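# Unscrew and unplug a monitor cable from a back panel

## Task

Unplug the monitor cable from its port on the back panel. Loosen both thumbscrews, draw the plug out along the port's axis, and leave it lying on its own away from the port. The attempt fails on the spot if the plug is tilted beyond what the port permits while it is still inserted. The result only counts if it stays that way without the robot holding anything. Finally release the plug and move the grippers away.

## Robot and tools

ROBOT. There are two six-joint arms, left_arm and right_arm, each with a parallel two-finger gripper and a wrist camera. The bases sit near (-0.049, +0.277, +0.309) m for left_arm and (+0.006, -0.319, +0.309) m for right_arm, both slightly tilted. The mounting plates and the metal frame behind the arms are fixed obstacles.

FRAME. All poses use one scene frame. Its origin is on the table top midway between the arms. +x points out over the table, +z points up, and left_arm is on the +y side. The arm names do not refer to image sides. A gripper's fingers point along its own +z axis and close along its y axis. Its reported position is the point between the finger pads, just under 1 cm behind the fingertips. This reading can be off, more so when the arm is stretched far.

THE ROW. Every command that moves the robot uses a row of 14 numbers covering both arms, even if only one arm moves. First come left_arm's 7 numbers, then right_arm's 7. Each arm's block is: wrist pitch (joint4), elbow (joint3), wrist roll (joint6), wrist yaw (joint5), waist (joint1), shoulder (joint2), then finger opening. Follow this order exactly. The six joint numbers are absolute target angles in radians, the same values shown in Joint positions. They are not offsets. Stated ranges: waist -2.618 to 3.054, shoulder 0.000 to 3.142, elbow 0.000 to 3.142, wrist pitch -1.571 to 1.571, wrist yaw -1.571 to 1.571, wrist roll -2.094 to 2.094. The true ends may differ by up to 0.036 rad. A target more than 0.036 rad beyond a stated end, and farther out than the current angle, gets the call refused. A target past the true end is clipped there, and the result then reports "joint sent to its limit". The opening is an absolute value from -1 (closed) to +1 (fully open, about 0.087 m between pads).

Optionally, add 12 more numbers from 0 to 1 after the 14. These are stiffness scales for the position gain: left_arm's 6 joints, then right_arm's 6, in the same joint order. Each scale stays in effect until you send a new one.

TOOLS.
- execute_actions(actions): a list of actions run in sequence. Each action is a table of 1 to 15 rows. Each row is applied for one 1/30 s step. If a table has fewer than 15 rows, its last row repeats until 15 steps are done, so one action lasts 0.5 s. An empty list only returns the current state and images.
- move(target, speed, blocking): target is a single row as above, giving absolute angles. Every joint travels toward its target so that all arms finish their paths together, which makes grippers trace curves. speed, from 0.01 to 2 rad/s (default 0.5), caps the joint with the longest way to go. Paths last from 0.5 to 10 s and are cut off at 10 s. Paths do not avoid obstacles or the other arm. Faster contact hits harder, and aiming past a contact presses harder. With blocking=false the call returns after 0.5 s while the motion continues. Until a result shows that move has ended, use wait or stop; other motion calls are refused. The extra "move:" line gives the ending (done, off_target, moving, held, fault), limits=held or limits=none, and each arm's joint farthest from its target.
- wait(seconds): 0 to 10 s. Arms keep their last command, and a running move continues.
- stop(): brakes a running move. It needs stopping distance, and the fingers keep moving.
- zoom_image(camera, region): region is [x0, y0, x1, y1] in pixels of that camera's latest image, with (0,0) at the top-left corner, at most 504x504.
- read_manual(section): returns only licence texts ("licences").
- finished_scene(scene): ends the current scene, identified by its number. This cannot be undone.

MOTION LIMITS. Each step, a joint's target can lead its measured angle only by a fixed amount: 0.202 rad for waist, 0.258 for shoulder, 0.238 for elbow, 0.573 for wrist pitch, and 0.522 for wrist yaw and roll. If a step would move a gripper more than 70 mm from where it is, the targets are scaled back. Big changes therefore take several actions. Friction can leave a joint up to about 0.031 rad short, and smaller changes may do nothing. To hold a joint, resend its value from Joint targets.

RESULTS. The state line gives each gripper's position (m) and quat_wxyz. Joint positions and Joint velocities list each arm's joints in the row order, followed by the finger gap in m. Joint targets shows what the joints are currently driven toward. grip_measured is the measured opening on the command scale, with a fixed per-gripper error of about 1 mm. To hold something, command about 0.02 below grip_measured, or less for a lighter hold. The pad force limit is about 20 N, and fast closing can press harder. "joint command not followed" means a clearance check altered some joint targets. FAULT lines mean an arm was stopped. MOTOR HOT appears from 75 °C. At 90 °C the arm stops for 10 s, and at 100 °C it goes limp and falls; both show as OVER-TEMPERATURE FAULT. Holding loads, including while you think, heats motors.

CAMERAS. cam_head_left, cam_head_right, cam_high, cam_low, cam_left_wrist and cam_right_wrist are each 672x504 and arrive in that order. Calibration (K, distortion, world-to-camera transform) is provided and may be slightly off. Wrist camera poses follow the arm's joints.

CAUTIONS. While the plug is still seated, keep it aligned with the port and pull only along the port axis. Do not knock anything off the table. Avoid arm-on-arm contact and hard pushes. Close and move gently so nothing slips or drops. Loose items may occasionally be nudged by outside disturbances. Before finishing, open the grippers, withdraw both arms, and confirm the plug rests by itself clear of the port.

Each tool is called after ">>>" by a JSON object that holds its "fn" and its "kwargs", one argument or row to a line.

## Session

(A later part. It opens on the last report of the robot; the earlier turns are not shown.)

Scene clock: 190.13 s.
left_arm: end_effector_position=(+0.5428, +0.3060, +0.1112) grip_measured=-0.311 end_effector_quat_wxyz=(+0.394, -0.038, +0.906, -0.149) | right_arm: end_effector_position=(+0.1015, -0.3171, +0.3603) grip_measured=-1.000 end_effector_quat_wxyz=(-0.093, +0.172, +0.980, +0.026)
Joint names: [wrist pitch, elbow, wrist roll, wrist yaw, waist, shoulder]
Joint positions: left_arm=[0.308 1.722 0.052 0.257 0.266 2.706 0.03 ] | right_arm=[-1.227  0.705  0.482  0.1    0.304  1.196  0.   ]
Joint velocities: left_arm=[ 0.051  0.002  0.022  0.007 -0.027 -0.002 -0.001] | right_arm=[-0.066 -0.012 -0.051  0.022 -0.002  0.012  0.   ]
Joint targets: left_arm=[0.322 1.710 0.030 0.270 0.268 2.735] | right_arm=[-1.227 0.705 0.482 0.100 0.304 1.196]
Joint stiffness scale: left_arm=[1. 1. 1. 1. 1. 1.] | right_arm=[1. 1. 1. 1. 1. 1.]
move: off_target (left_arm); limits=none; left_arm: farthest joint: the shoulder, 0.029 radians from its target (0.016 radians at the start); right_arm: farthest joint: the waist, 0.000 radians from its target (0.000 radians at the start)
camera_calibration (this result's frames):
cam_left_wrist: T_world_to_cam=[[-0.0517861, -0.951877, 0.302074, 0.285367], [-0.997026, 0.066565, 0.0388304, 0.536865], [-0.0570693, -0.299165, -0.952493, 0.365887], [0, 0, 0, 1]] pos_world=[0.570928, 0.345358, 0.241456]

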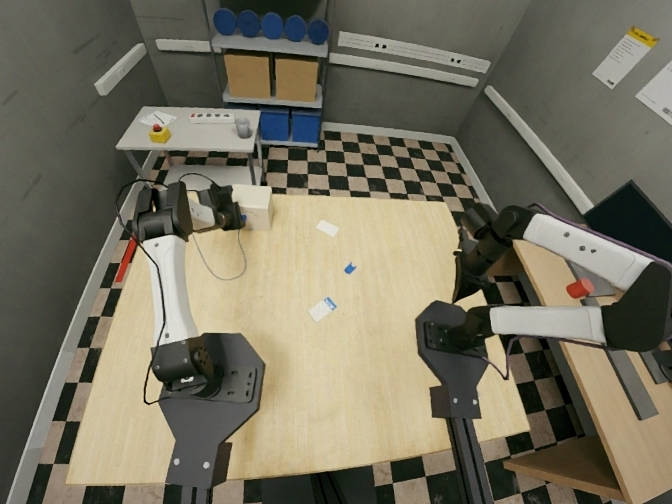

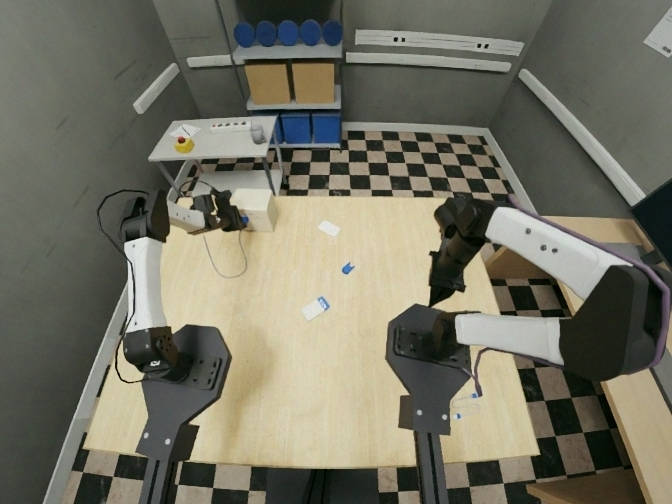

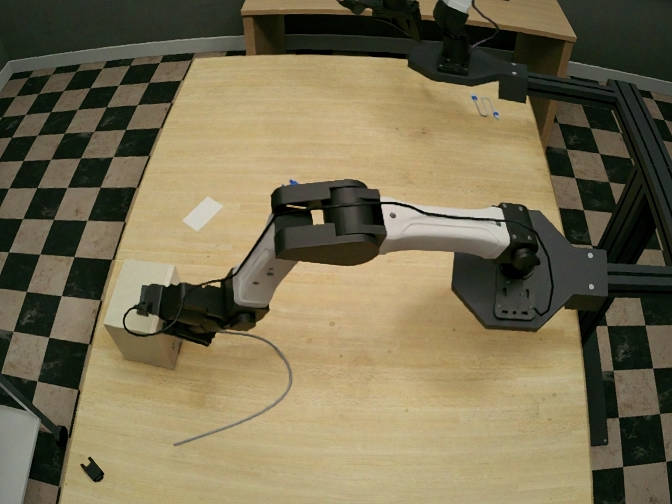

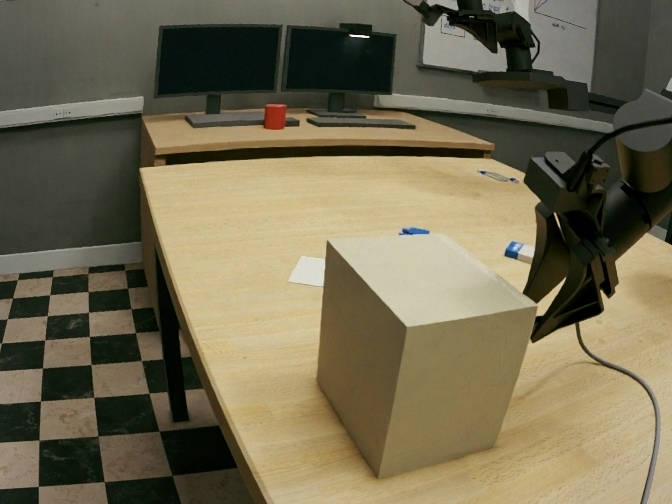

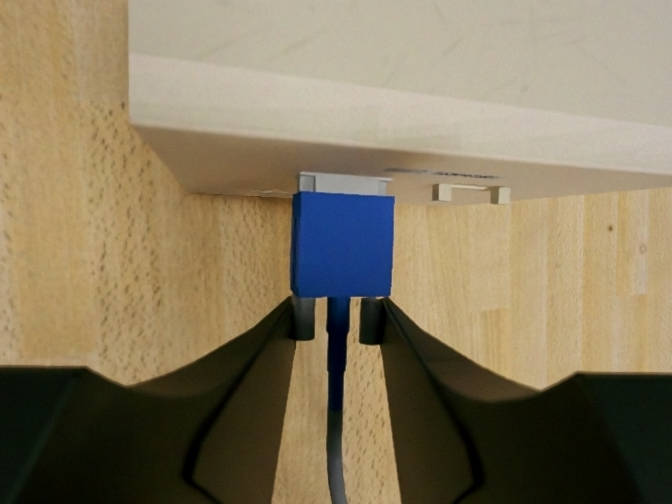

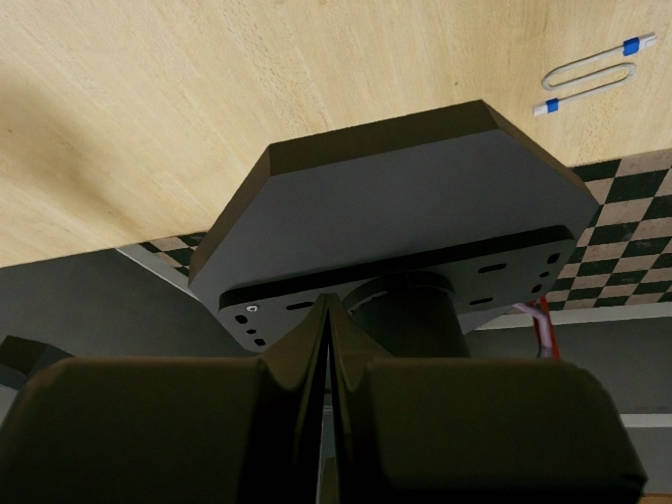

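>>> {"fn": "move", "kwargs": {
  "target": [0.224,1.652,0.237,-0.055,0.17,2.598,0.0,-1.227,0.705,0.482,0.1,0.304,1.196,-1],
  "speed": 0.4
}}

>>> {"fn": "move", "kwargs": {
  "target": [0.224,1.652,0.25,-0.03,0.189,2.598,-0.74,-1.227,0.705,0.482,0.1,0.304,1.196,-1]
}}

>>> {"fn": "move", "kwargs": {
  "target": [0.285,1.722,0.24,-0.045,0.196,2.70,-0.74,-1.227,0.705,0.482,0.1,0.304,1.196,-1],
  "speed": 0.1
}}

Scene clock: 194.17 s.
left_arm: end_effector_position=(+0.5417, +0.3147, +0.1393) grip_measured=+0.000 end_effector_quat_wxyz=(+0.378, +0.027, +0.925, -0.001) | right_arm: end_effector_position=(+0.1015, -0.3171, +0.3603) grip_measured=-1.000 end_effector_quat_wxyz=(-0.093, +0.172, +0.980, +0.026)
Joint names: [wrist pitch, elbow, wrist roll, wrist yaw, waist, shoulder]
Joint positions: left_arm=[ 0.243  1.673  0.231 -0.043  0.175  2.605  0.044] | right_arm=[-1.227  0.705  0.482  0.1    0.304  1.196  0.   ]
Joint velocities: left_arm=[-0.051 -0.017  0.051 -0.007  0.012  0.022  0.   ] | right_arm=[0.081 0.007 0.037 0.007 0.007 0.002 0.   ]
Joint targets: left_arm=[0.224 1.652 0.237 -0.055 0.170 2.598] | right_arm=[-1.227 0.705 0.482 0.100 0.304 1.196]
Joint stiffness scale: left_arm=[1. 1. 1. 1. 1. 1.] | right_arm=[1. 1. 1. 1. 1. 1.]
move: off_target (left_arm); limits=none; left_arm: farthest joint: the elbow, 0.021 radians from its target (0.070 radians at the start); right_arm: farthest joint: the waist, 0.000 radians from its target (0.000 radians at the start)
camera_calibration (this result's frames):
cam_left_wrist: T_world_to_cam=[[-0.0550985, -0.99834, -0.0167763, 0.345995], [-0.994109, 0.0532789, 0.0943853, 0.528994], [-0.0933348, 0.0218779, -0.995394, 0.319792], [0, 0, 0, 1]] pos_world=[0.574789, 0.31024, 0.274194]

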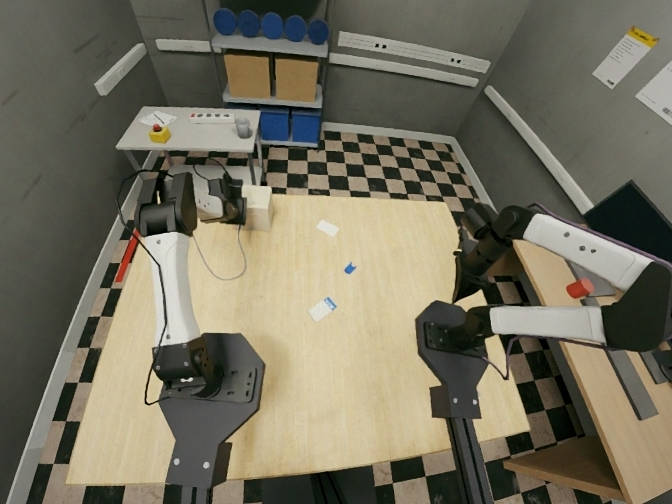

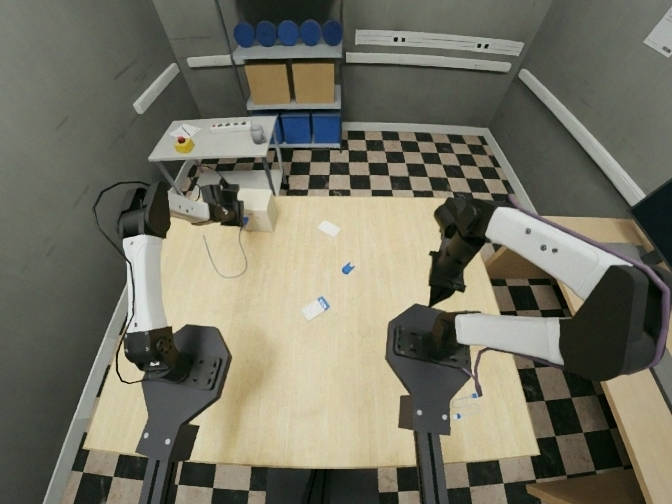

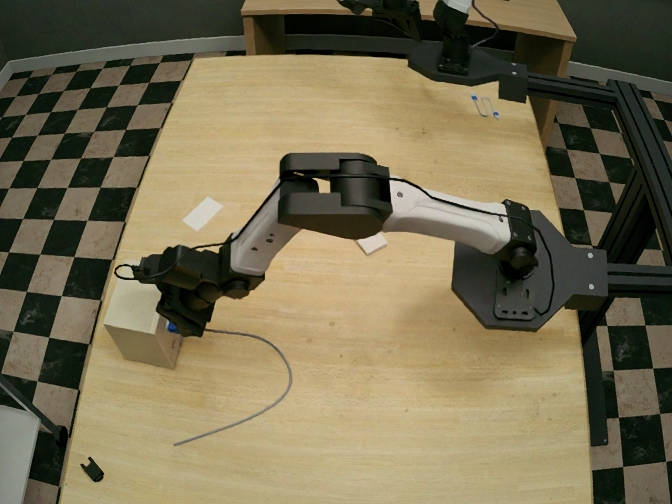

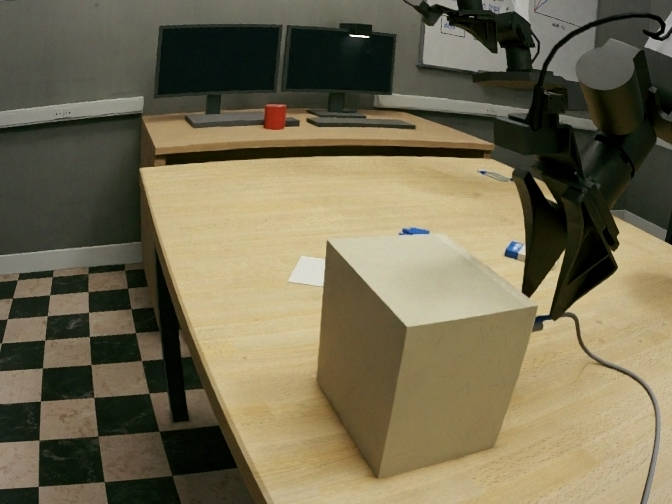

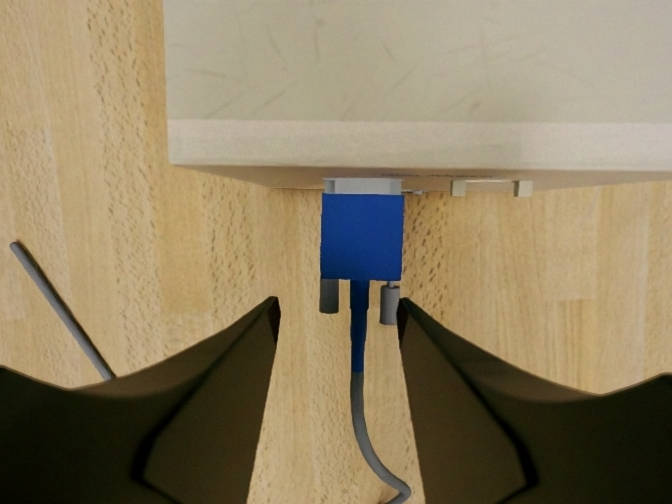

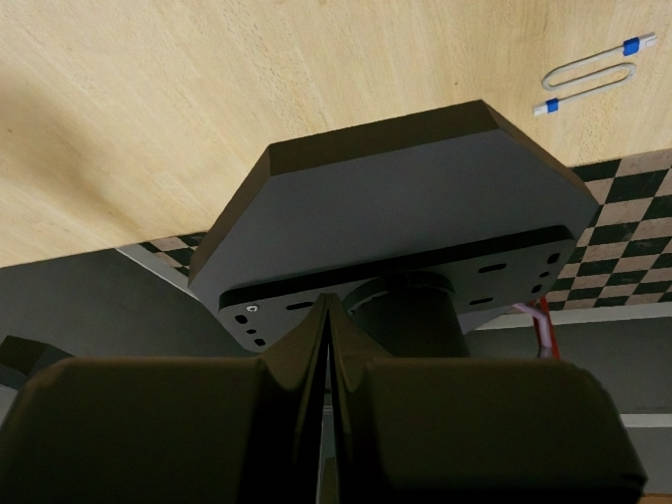

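Scene clock: 194.97 s.
left_arm: end_effector_position=(+0.5418, +0.3149, +0.1394) grip_measured=-0.740 end_effector_quat_wxyz=(+0.378, +0.034, +0.925, +0.001) | right_arm: end_effector_position=(+0.1015, -0.3171, +0.3603) grip_measured=-1.000 end_effector_quat_wxyz=(-0.093, +0.172, +0.980, +0.026)
Joint names: [wrist pitch, elbow, wrist roll, wrist yaw, waist, shoulder]
Joint positions: left_arm=[ 0.243  1.673  0.243 -0.041  0.175  2.605  0.011] | right_arm=[-1.227  0.705  0.482  0.1    0.304  1.196  0.   ]
Joint velocities: left_arm=[-0.007  0.007  0.022 -0.007 -0.002  0.002  0.   ] | right_arm=[ 0.037 -0.017 -0.051 -0.037  0.002 -0.002  0.   ]
Joint targets: left_arm=[0.224 1.652 0.250 -0.030 0.189 2.598] | right_arm=[-1.227 0.705 0.482 0.100 0.304 1.196]
Joint stiffness scale: left_arm=[1. 1. 1. 1. 1. 1.] | right_arm=[1. 1. 1. 1. 1. 1.]
move: off_target (left_arm); limits=none; left_arm: farthest joint: the elbow, 0.021 radians from its target (0.021 radians at the start); right_arm: farthest joint: the waist, 0.000 radians from its target (0.000 radians at the start)
camera_calibration (this result's frames):
cam_left_wrist: T_world_to_cam=[[-0.0653568, -0.997567, -0.0242683, 0.352552], [-0.993571, 0.0628035, 0.0941941, 0.525795], [-0.0924408, 0.0302685, -0.995258, 0.316696], [0, 0, 0, 1]] pos_world=[0.574732, 0.309087, 0.274223]

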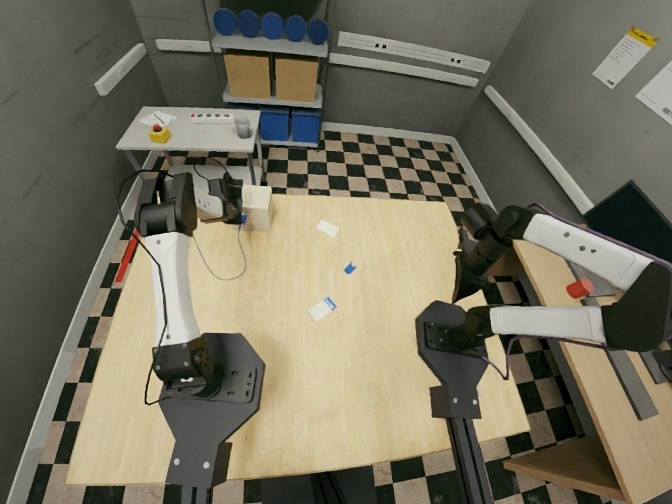

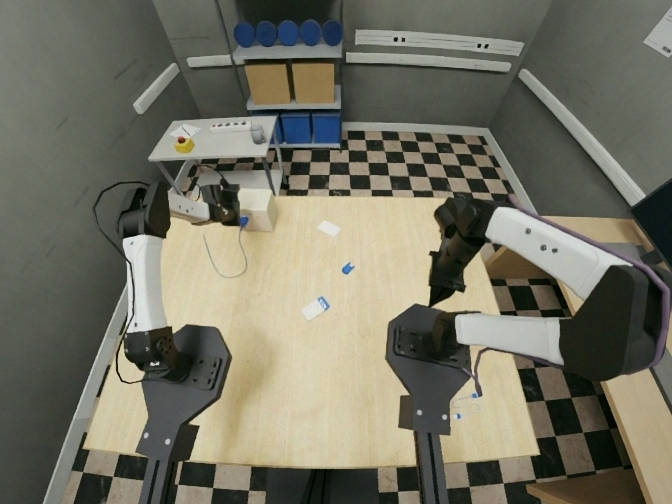

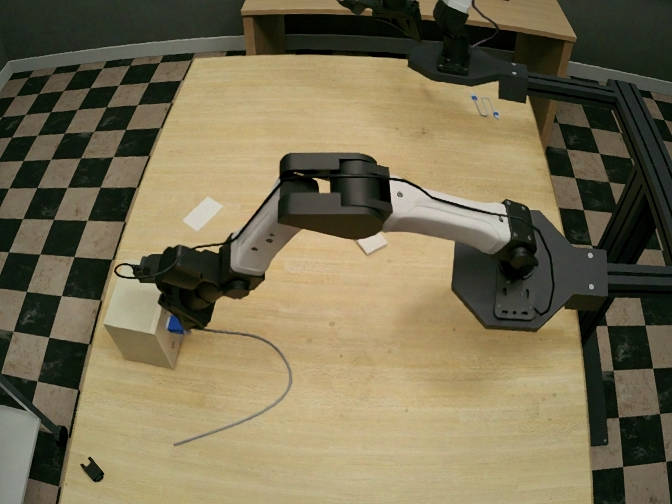

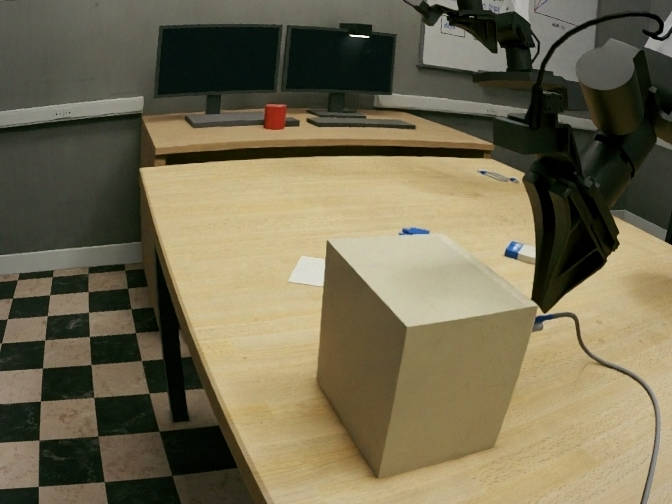

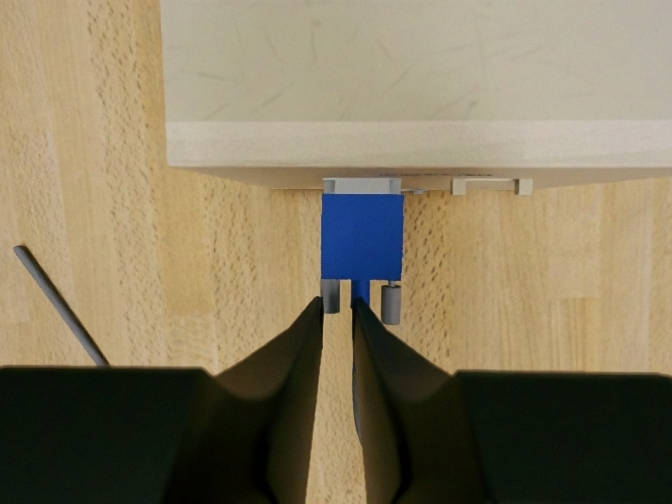

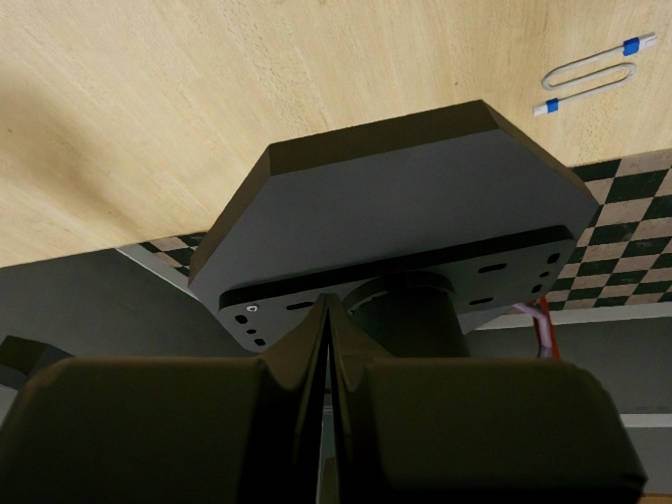

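Scene clock: 196.13 s.
left_arm: end_effector_position=(+0.5477, +0.3156, +0.1264) grip_measured=-0.740 end_effector_quat_wxyz=(+0.386, +0.030, +0.922, +0.003) | right_arm: end_effector_position=(+0.1015, -0.3171, +0.3603) grip_measured=-1.000 end_effector_quat_wxyz=(-0.093, +0.172, +0.980, +0.026)
Joint names: [wrist pitch, elbow, wrist roll, wrist yaw, waist, shoulder]
Joint positions: left_arm=[ 0.277  1.708  0.242 -0.04   0.179  2.657  0.011] | right_arm=[-1.227  0.705  0.482  0.1    0.304  1.196  0.   ]
Joint velocities: left_arm=[ 0.022 -0.007 -0.037  0.007 -0.007 -0.002 -0.   ] | right_arm=[-0.051 -0.002 -0.007 -0.051  0.007 -0.002  0.   ]
Joint targets: left_arm=[0.285 1.722 0.240 -0.045 0.196 2.700] | right_arm=[-1.227 0.705 0.482 0.100 0.304 1.196]
Joint stiffness scale: left_arm=[1. 1. 1. 1. 1. 1.] | right_arm=[1. 1. 1. 1. 1. 1.]
move: off_target (left_arm); limits=none; left_arm: farthest joint: the shoulder, 0.043 radians from its target (0.095 radians at the start); right_arm: farthest joint: the waist, 0.000 radians from its target (0.000 radians at the start)
camera_calibration (this result's frames):
cam_left_wrist: T_world_to_cam=[[-0.0569583, -0.998041, -0.0258918, 0.349123], [-0.99549, 0.0548038, 0.0774362, 0.538542], [-0.0758655, 0.0301856, -0.996661, 0.29548], [0, 0, 0, 1]] pos_world=[0.578416, 0.310006, 0.261831]

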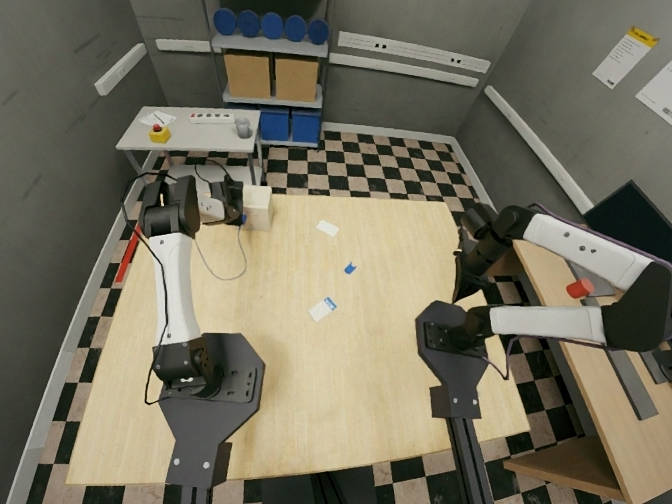

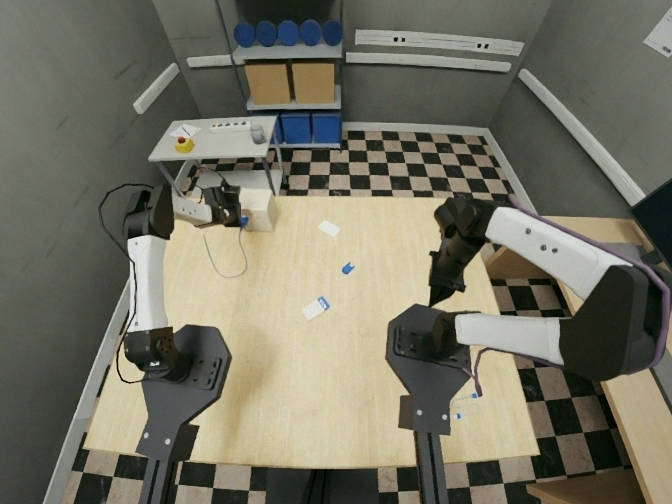

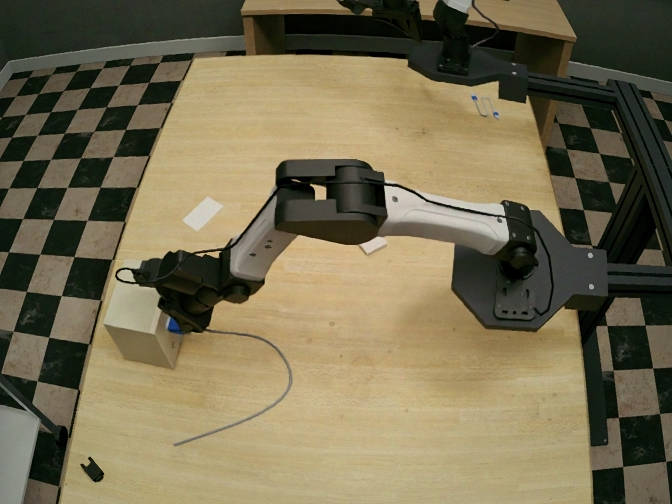

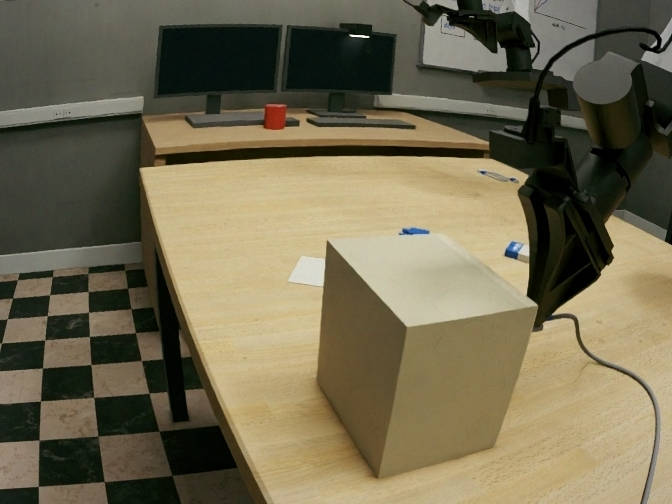

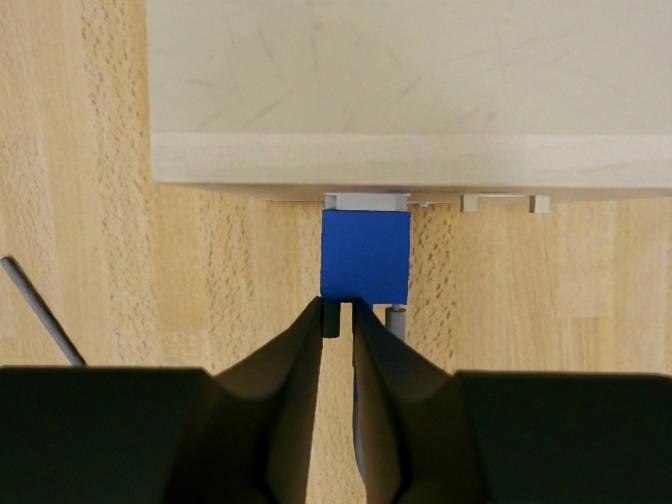

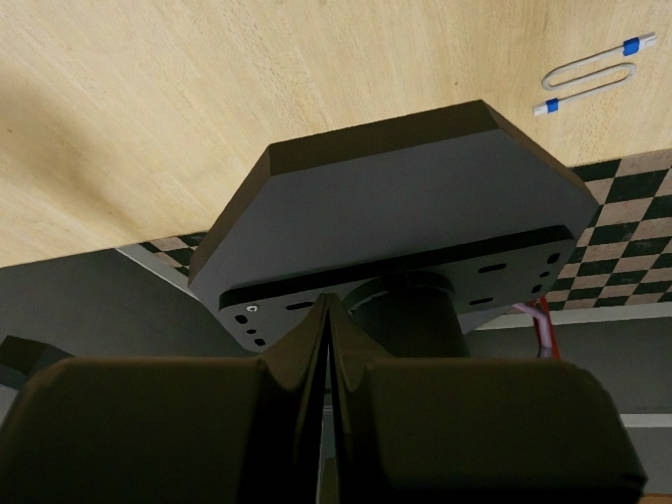

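Blocked; lift a bit and re-align.

>>> {"fn": "move", "kwargs": {
  "target": [0.235,1.665,0.24,-0.045,0.196,2.62,-0.74,-1.227,0.705,0.482,0.1,0.304,1.196,-1],
  "speed": 0.1
}}

Scene clock: 197.23 s.
left_arm: end_effector_position=(+0.5415, +0.3207, +0.1308) grip_measured=-0.740 end_effector_quat_wxyz=(+0.378, +0.028, +0.926, +0.003) | right_arm: end_effector_position=(+0.1015, -0.3171, +0.3603) grip_measured=-1.000 end_effector_quat_wxyz=(-0.093, +0.172, +0.980, +0.026)
Joint names: [wrist pitch, elbow, wrist roll, wrist yaw, waist, shoulder]
Joint positions: left_arm=[ 0.254  1.685  0.242 -0.04   0.187  2.628  0.011] | right_arm=[-1.227  0.705  0.482  0.1    0.304  1.196  0.   ]
Joint velocities: left_arm=[ 0.007 -0.002 -0.007 -0.022 -0.007 -0.002 -0.001] | right_arm=[ 0.051 -0.017  0.051 -0.066  0.002 -0.027  0.   ]
Joint targets: left_arm=[0.235 1.665 0.240 -0.045 0.196 2.620] | right_arm=[-1.227 0.705 0.482 0.100 0.304 1.196]
Joint stiffness scale: left_arm=[1. 1. 1. 1. 1. 1.] | right_arm=[1. 1. 1. 1. 1. 1.]
move: done; limits=none; left_arm: farthest joint: the elbow, 0.020 radians from its target (0.043 radians at the start); right_arm: farthest joint: the waist, 0.000 radians from its target (0.000 radians at the start)
camera_calibration (this result's frames):
cam_left_wrist: T_world_to_cam=[[-0.0529125, -0.998318, -0.0237115, 0.35158], [-0.994082, 0.0504023, 0.0962322, 0.52989], [-0.0948751, 0.0286631, -0.995076, 0.309756], [0, 0, 0, 1]] pos_world=[0.574745, 0.315402, 0.265575]

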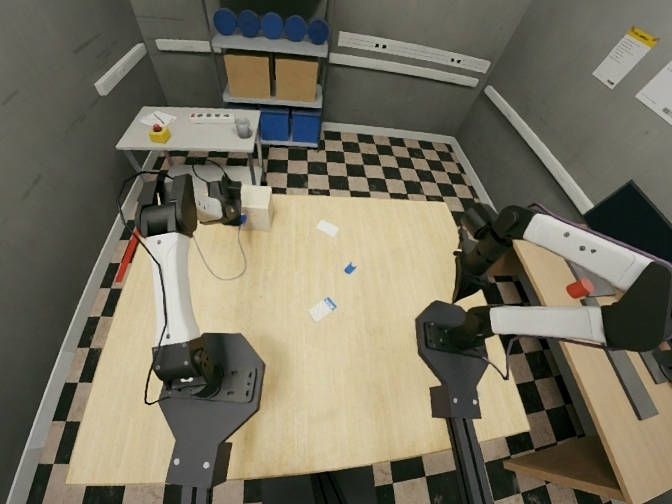

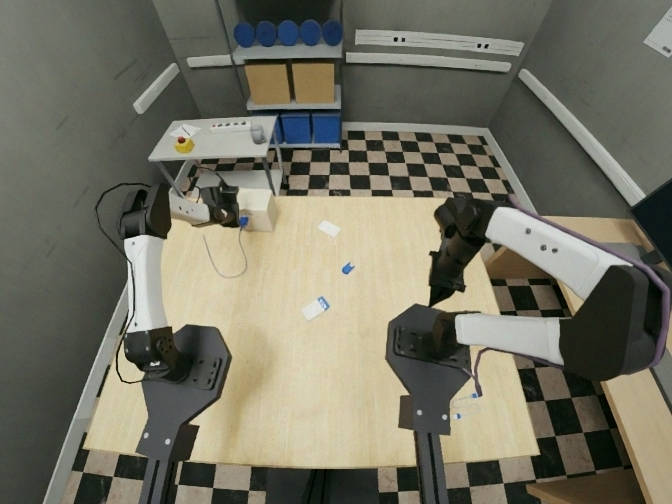

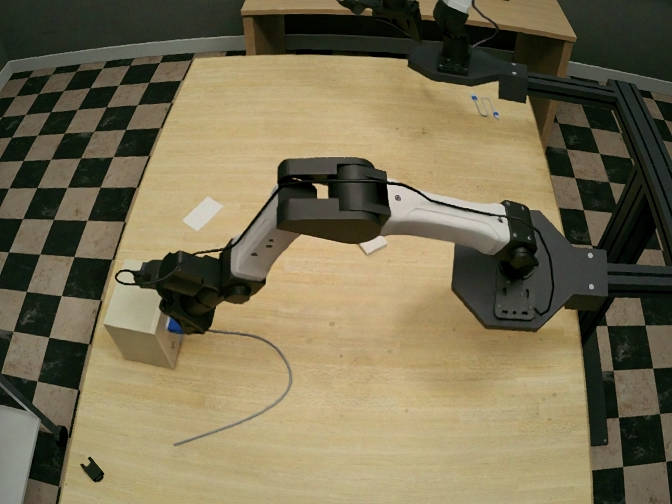

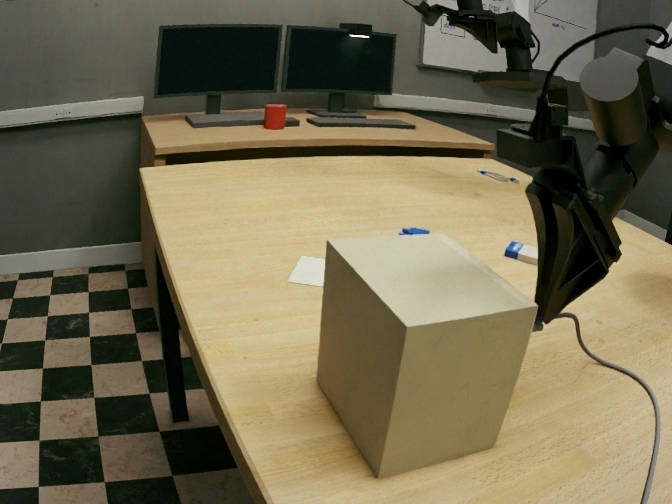

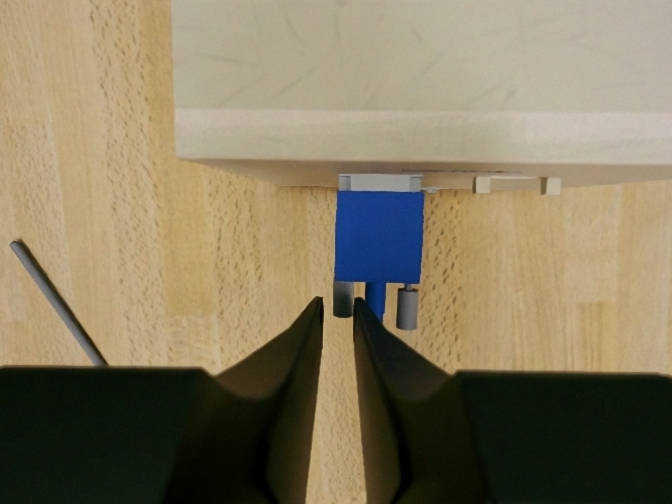

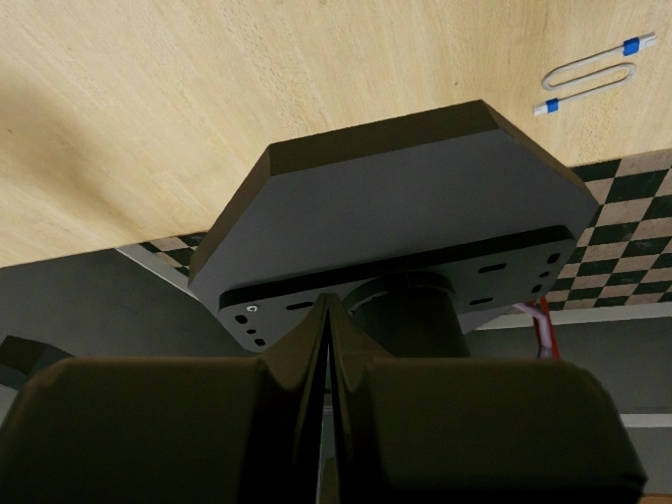

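>>> {"fn": "move", "kwargs": {
  "target": [0.283,1.72,0.24,-0.045,0.199,2.698,-0.76,-1.227,0.705,0.482,0.1,0.304,1.196,-1],
  "speed": 0.08
}}

Scene clock: 198.60 s.
left_arm: end_effector_position=(+0.5419, +0.3204, +0.1158) grip_measured=-0.760 end_effector_quat_wxyz=(+0.378, +0.026, +0.925, +0.005) | right_arm: end_effector_position=(+0.1015, -0.3171, +0.3603) grip_measured=-1.000 end_effector_quat_wxyz=(-0.093, +0.172, +0.980, +0.026)
Joint names: [wrist pitch, elbow, wrist roll, wrist yaw, waist, shoulder]
Joint positions: left_arm=[ 0.28   1.706  0.242 -0.042  0.19   2.674  0.011] | right_arm=[-1.227  0.705  0.482  0.1    0.304  1.196  0.   ]
Joint velocities: left_arm=[-0.022 -0.002 -0.007 -0.007  0.007 -0.017 -0.001] | right_arm=[ 0.051 -0.002 -0.081  0.125 -0.012 -0.017  0.   ]
Joint targets: left_arm=[0.283 1.720 0.240 -0.045 0.199 2.698] | right_arm=[-1.227 0.705 0.482 0.100 0.304 1.196]
Joint stiffness scale: left_arm=[1. 1. 1. 1. 1. 1.] | right_arm=[1. 1. 1. 1. 1. 1.]
move: off_target (left_arm); limits=none; left_arm: farthest joint: the shoulder, 0.024 radians from its target (0.070 radians at the start); right_arm: farthest joint: the waist, 0.000 radians from its target (0.000 radians at the start)
camera_calibration (this result's frames):
cam_left_wrist: T_world_to_cam=[[-0.0482027, -0.998509, -0.0256329, 0.34867], [-0.994435, 0.0455676, 0.09499, 0.533678], [-0.0936803, 0.030069, -0.995148, 0.293821], [0, 0, 0, 1]] pos_world=[0.57504, 0.314997, 0.250639]

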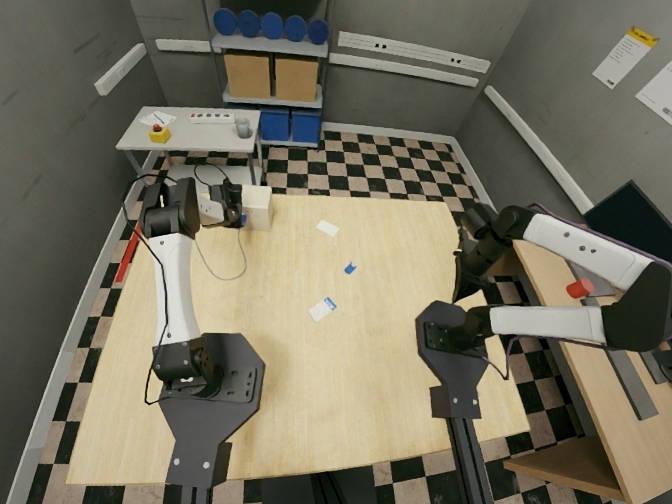

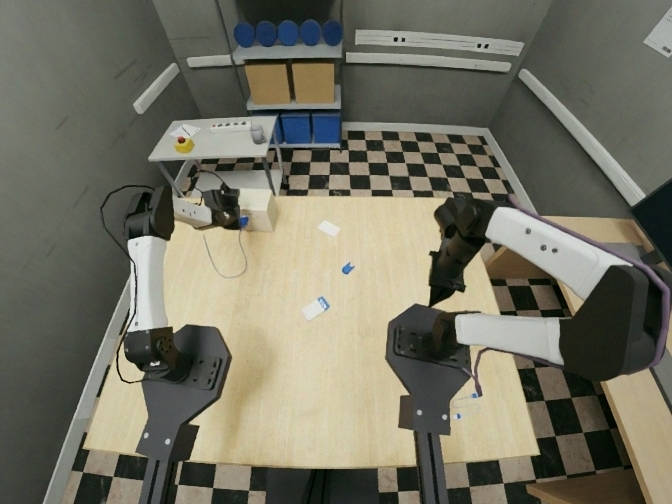

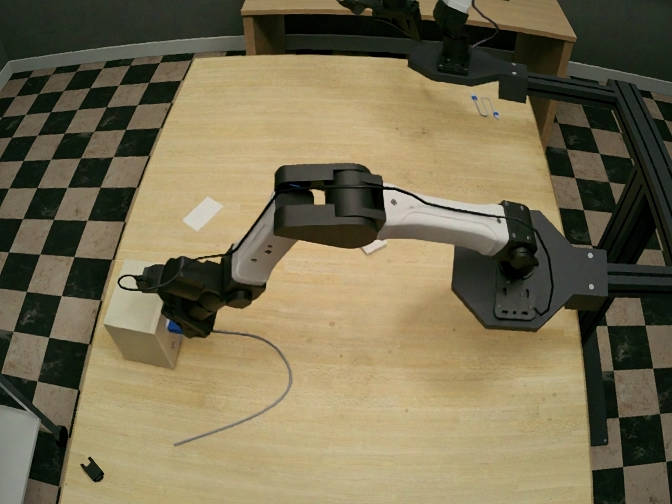

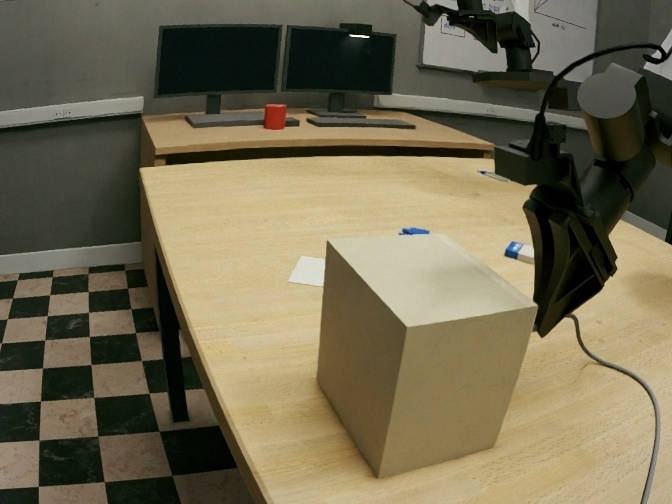

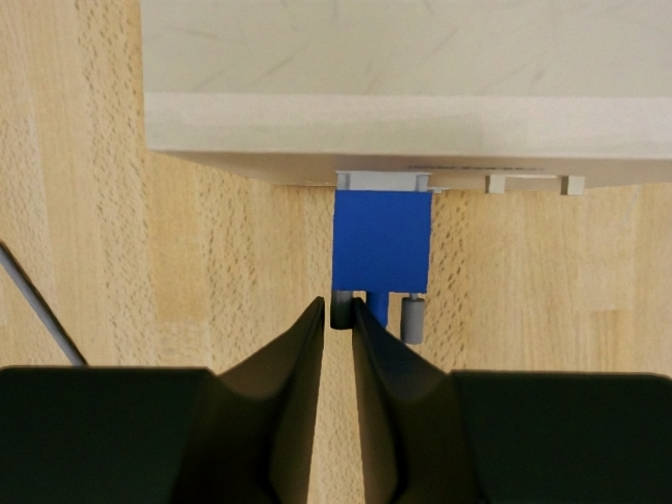

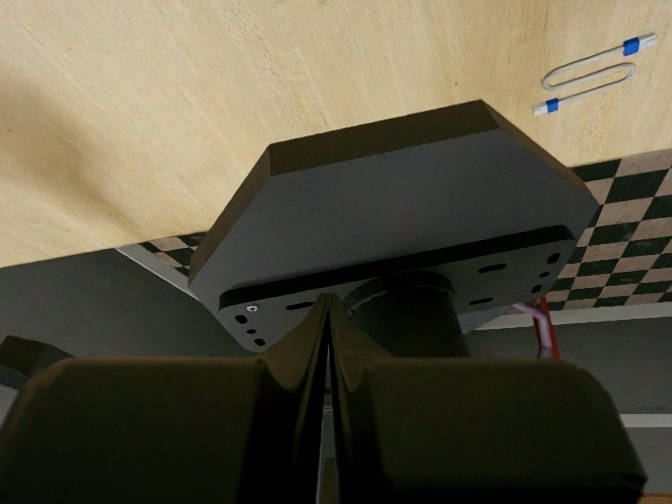

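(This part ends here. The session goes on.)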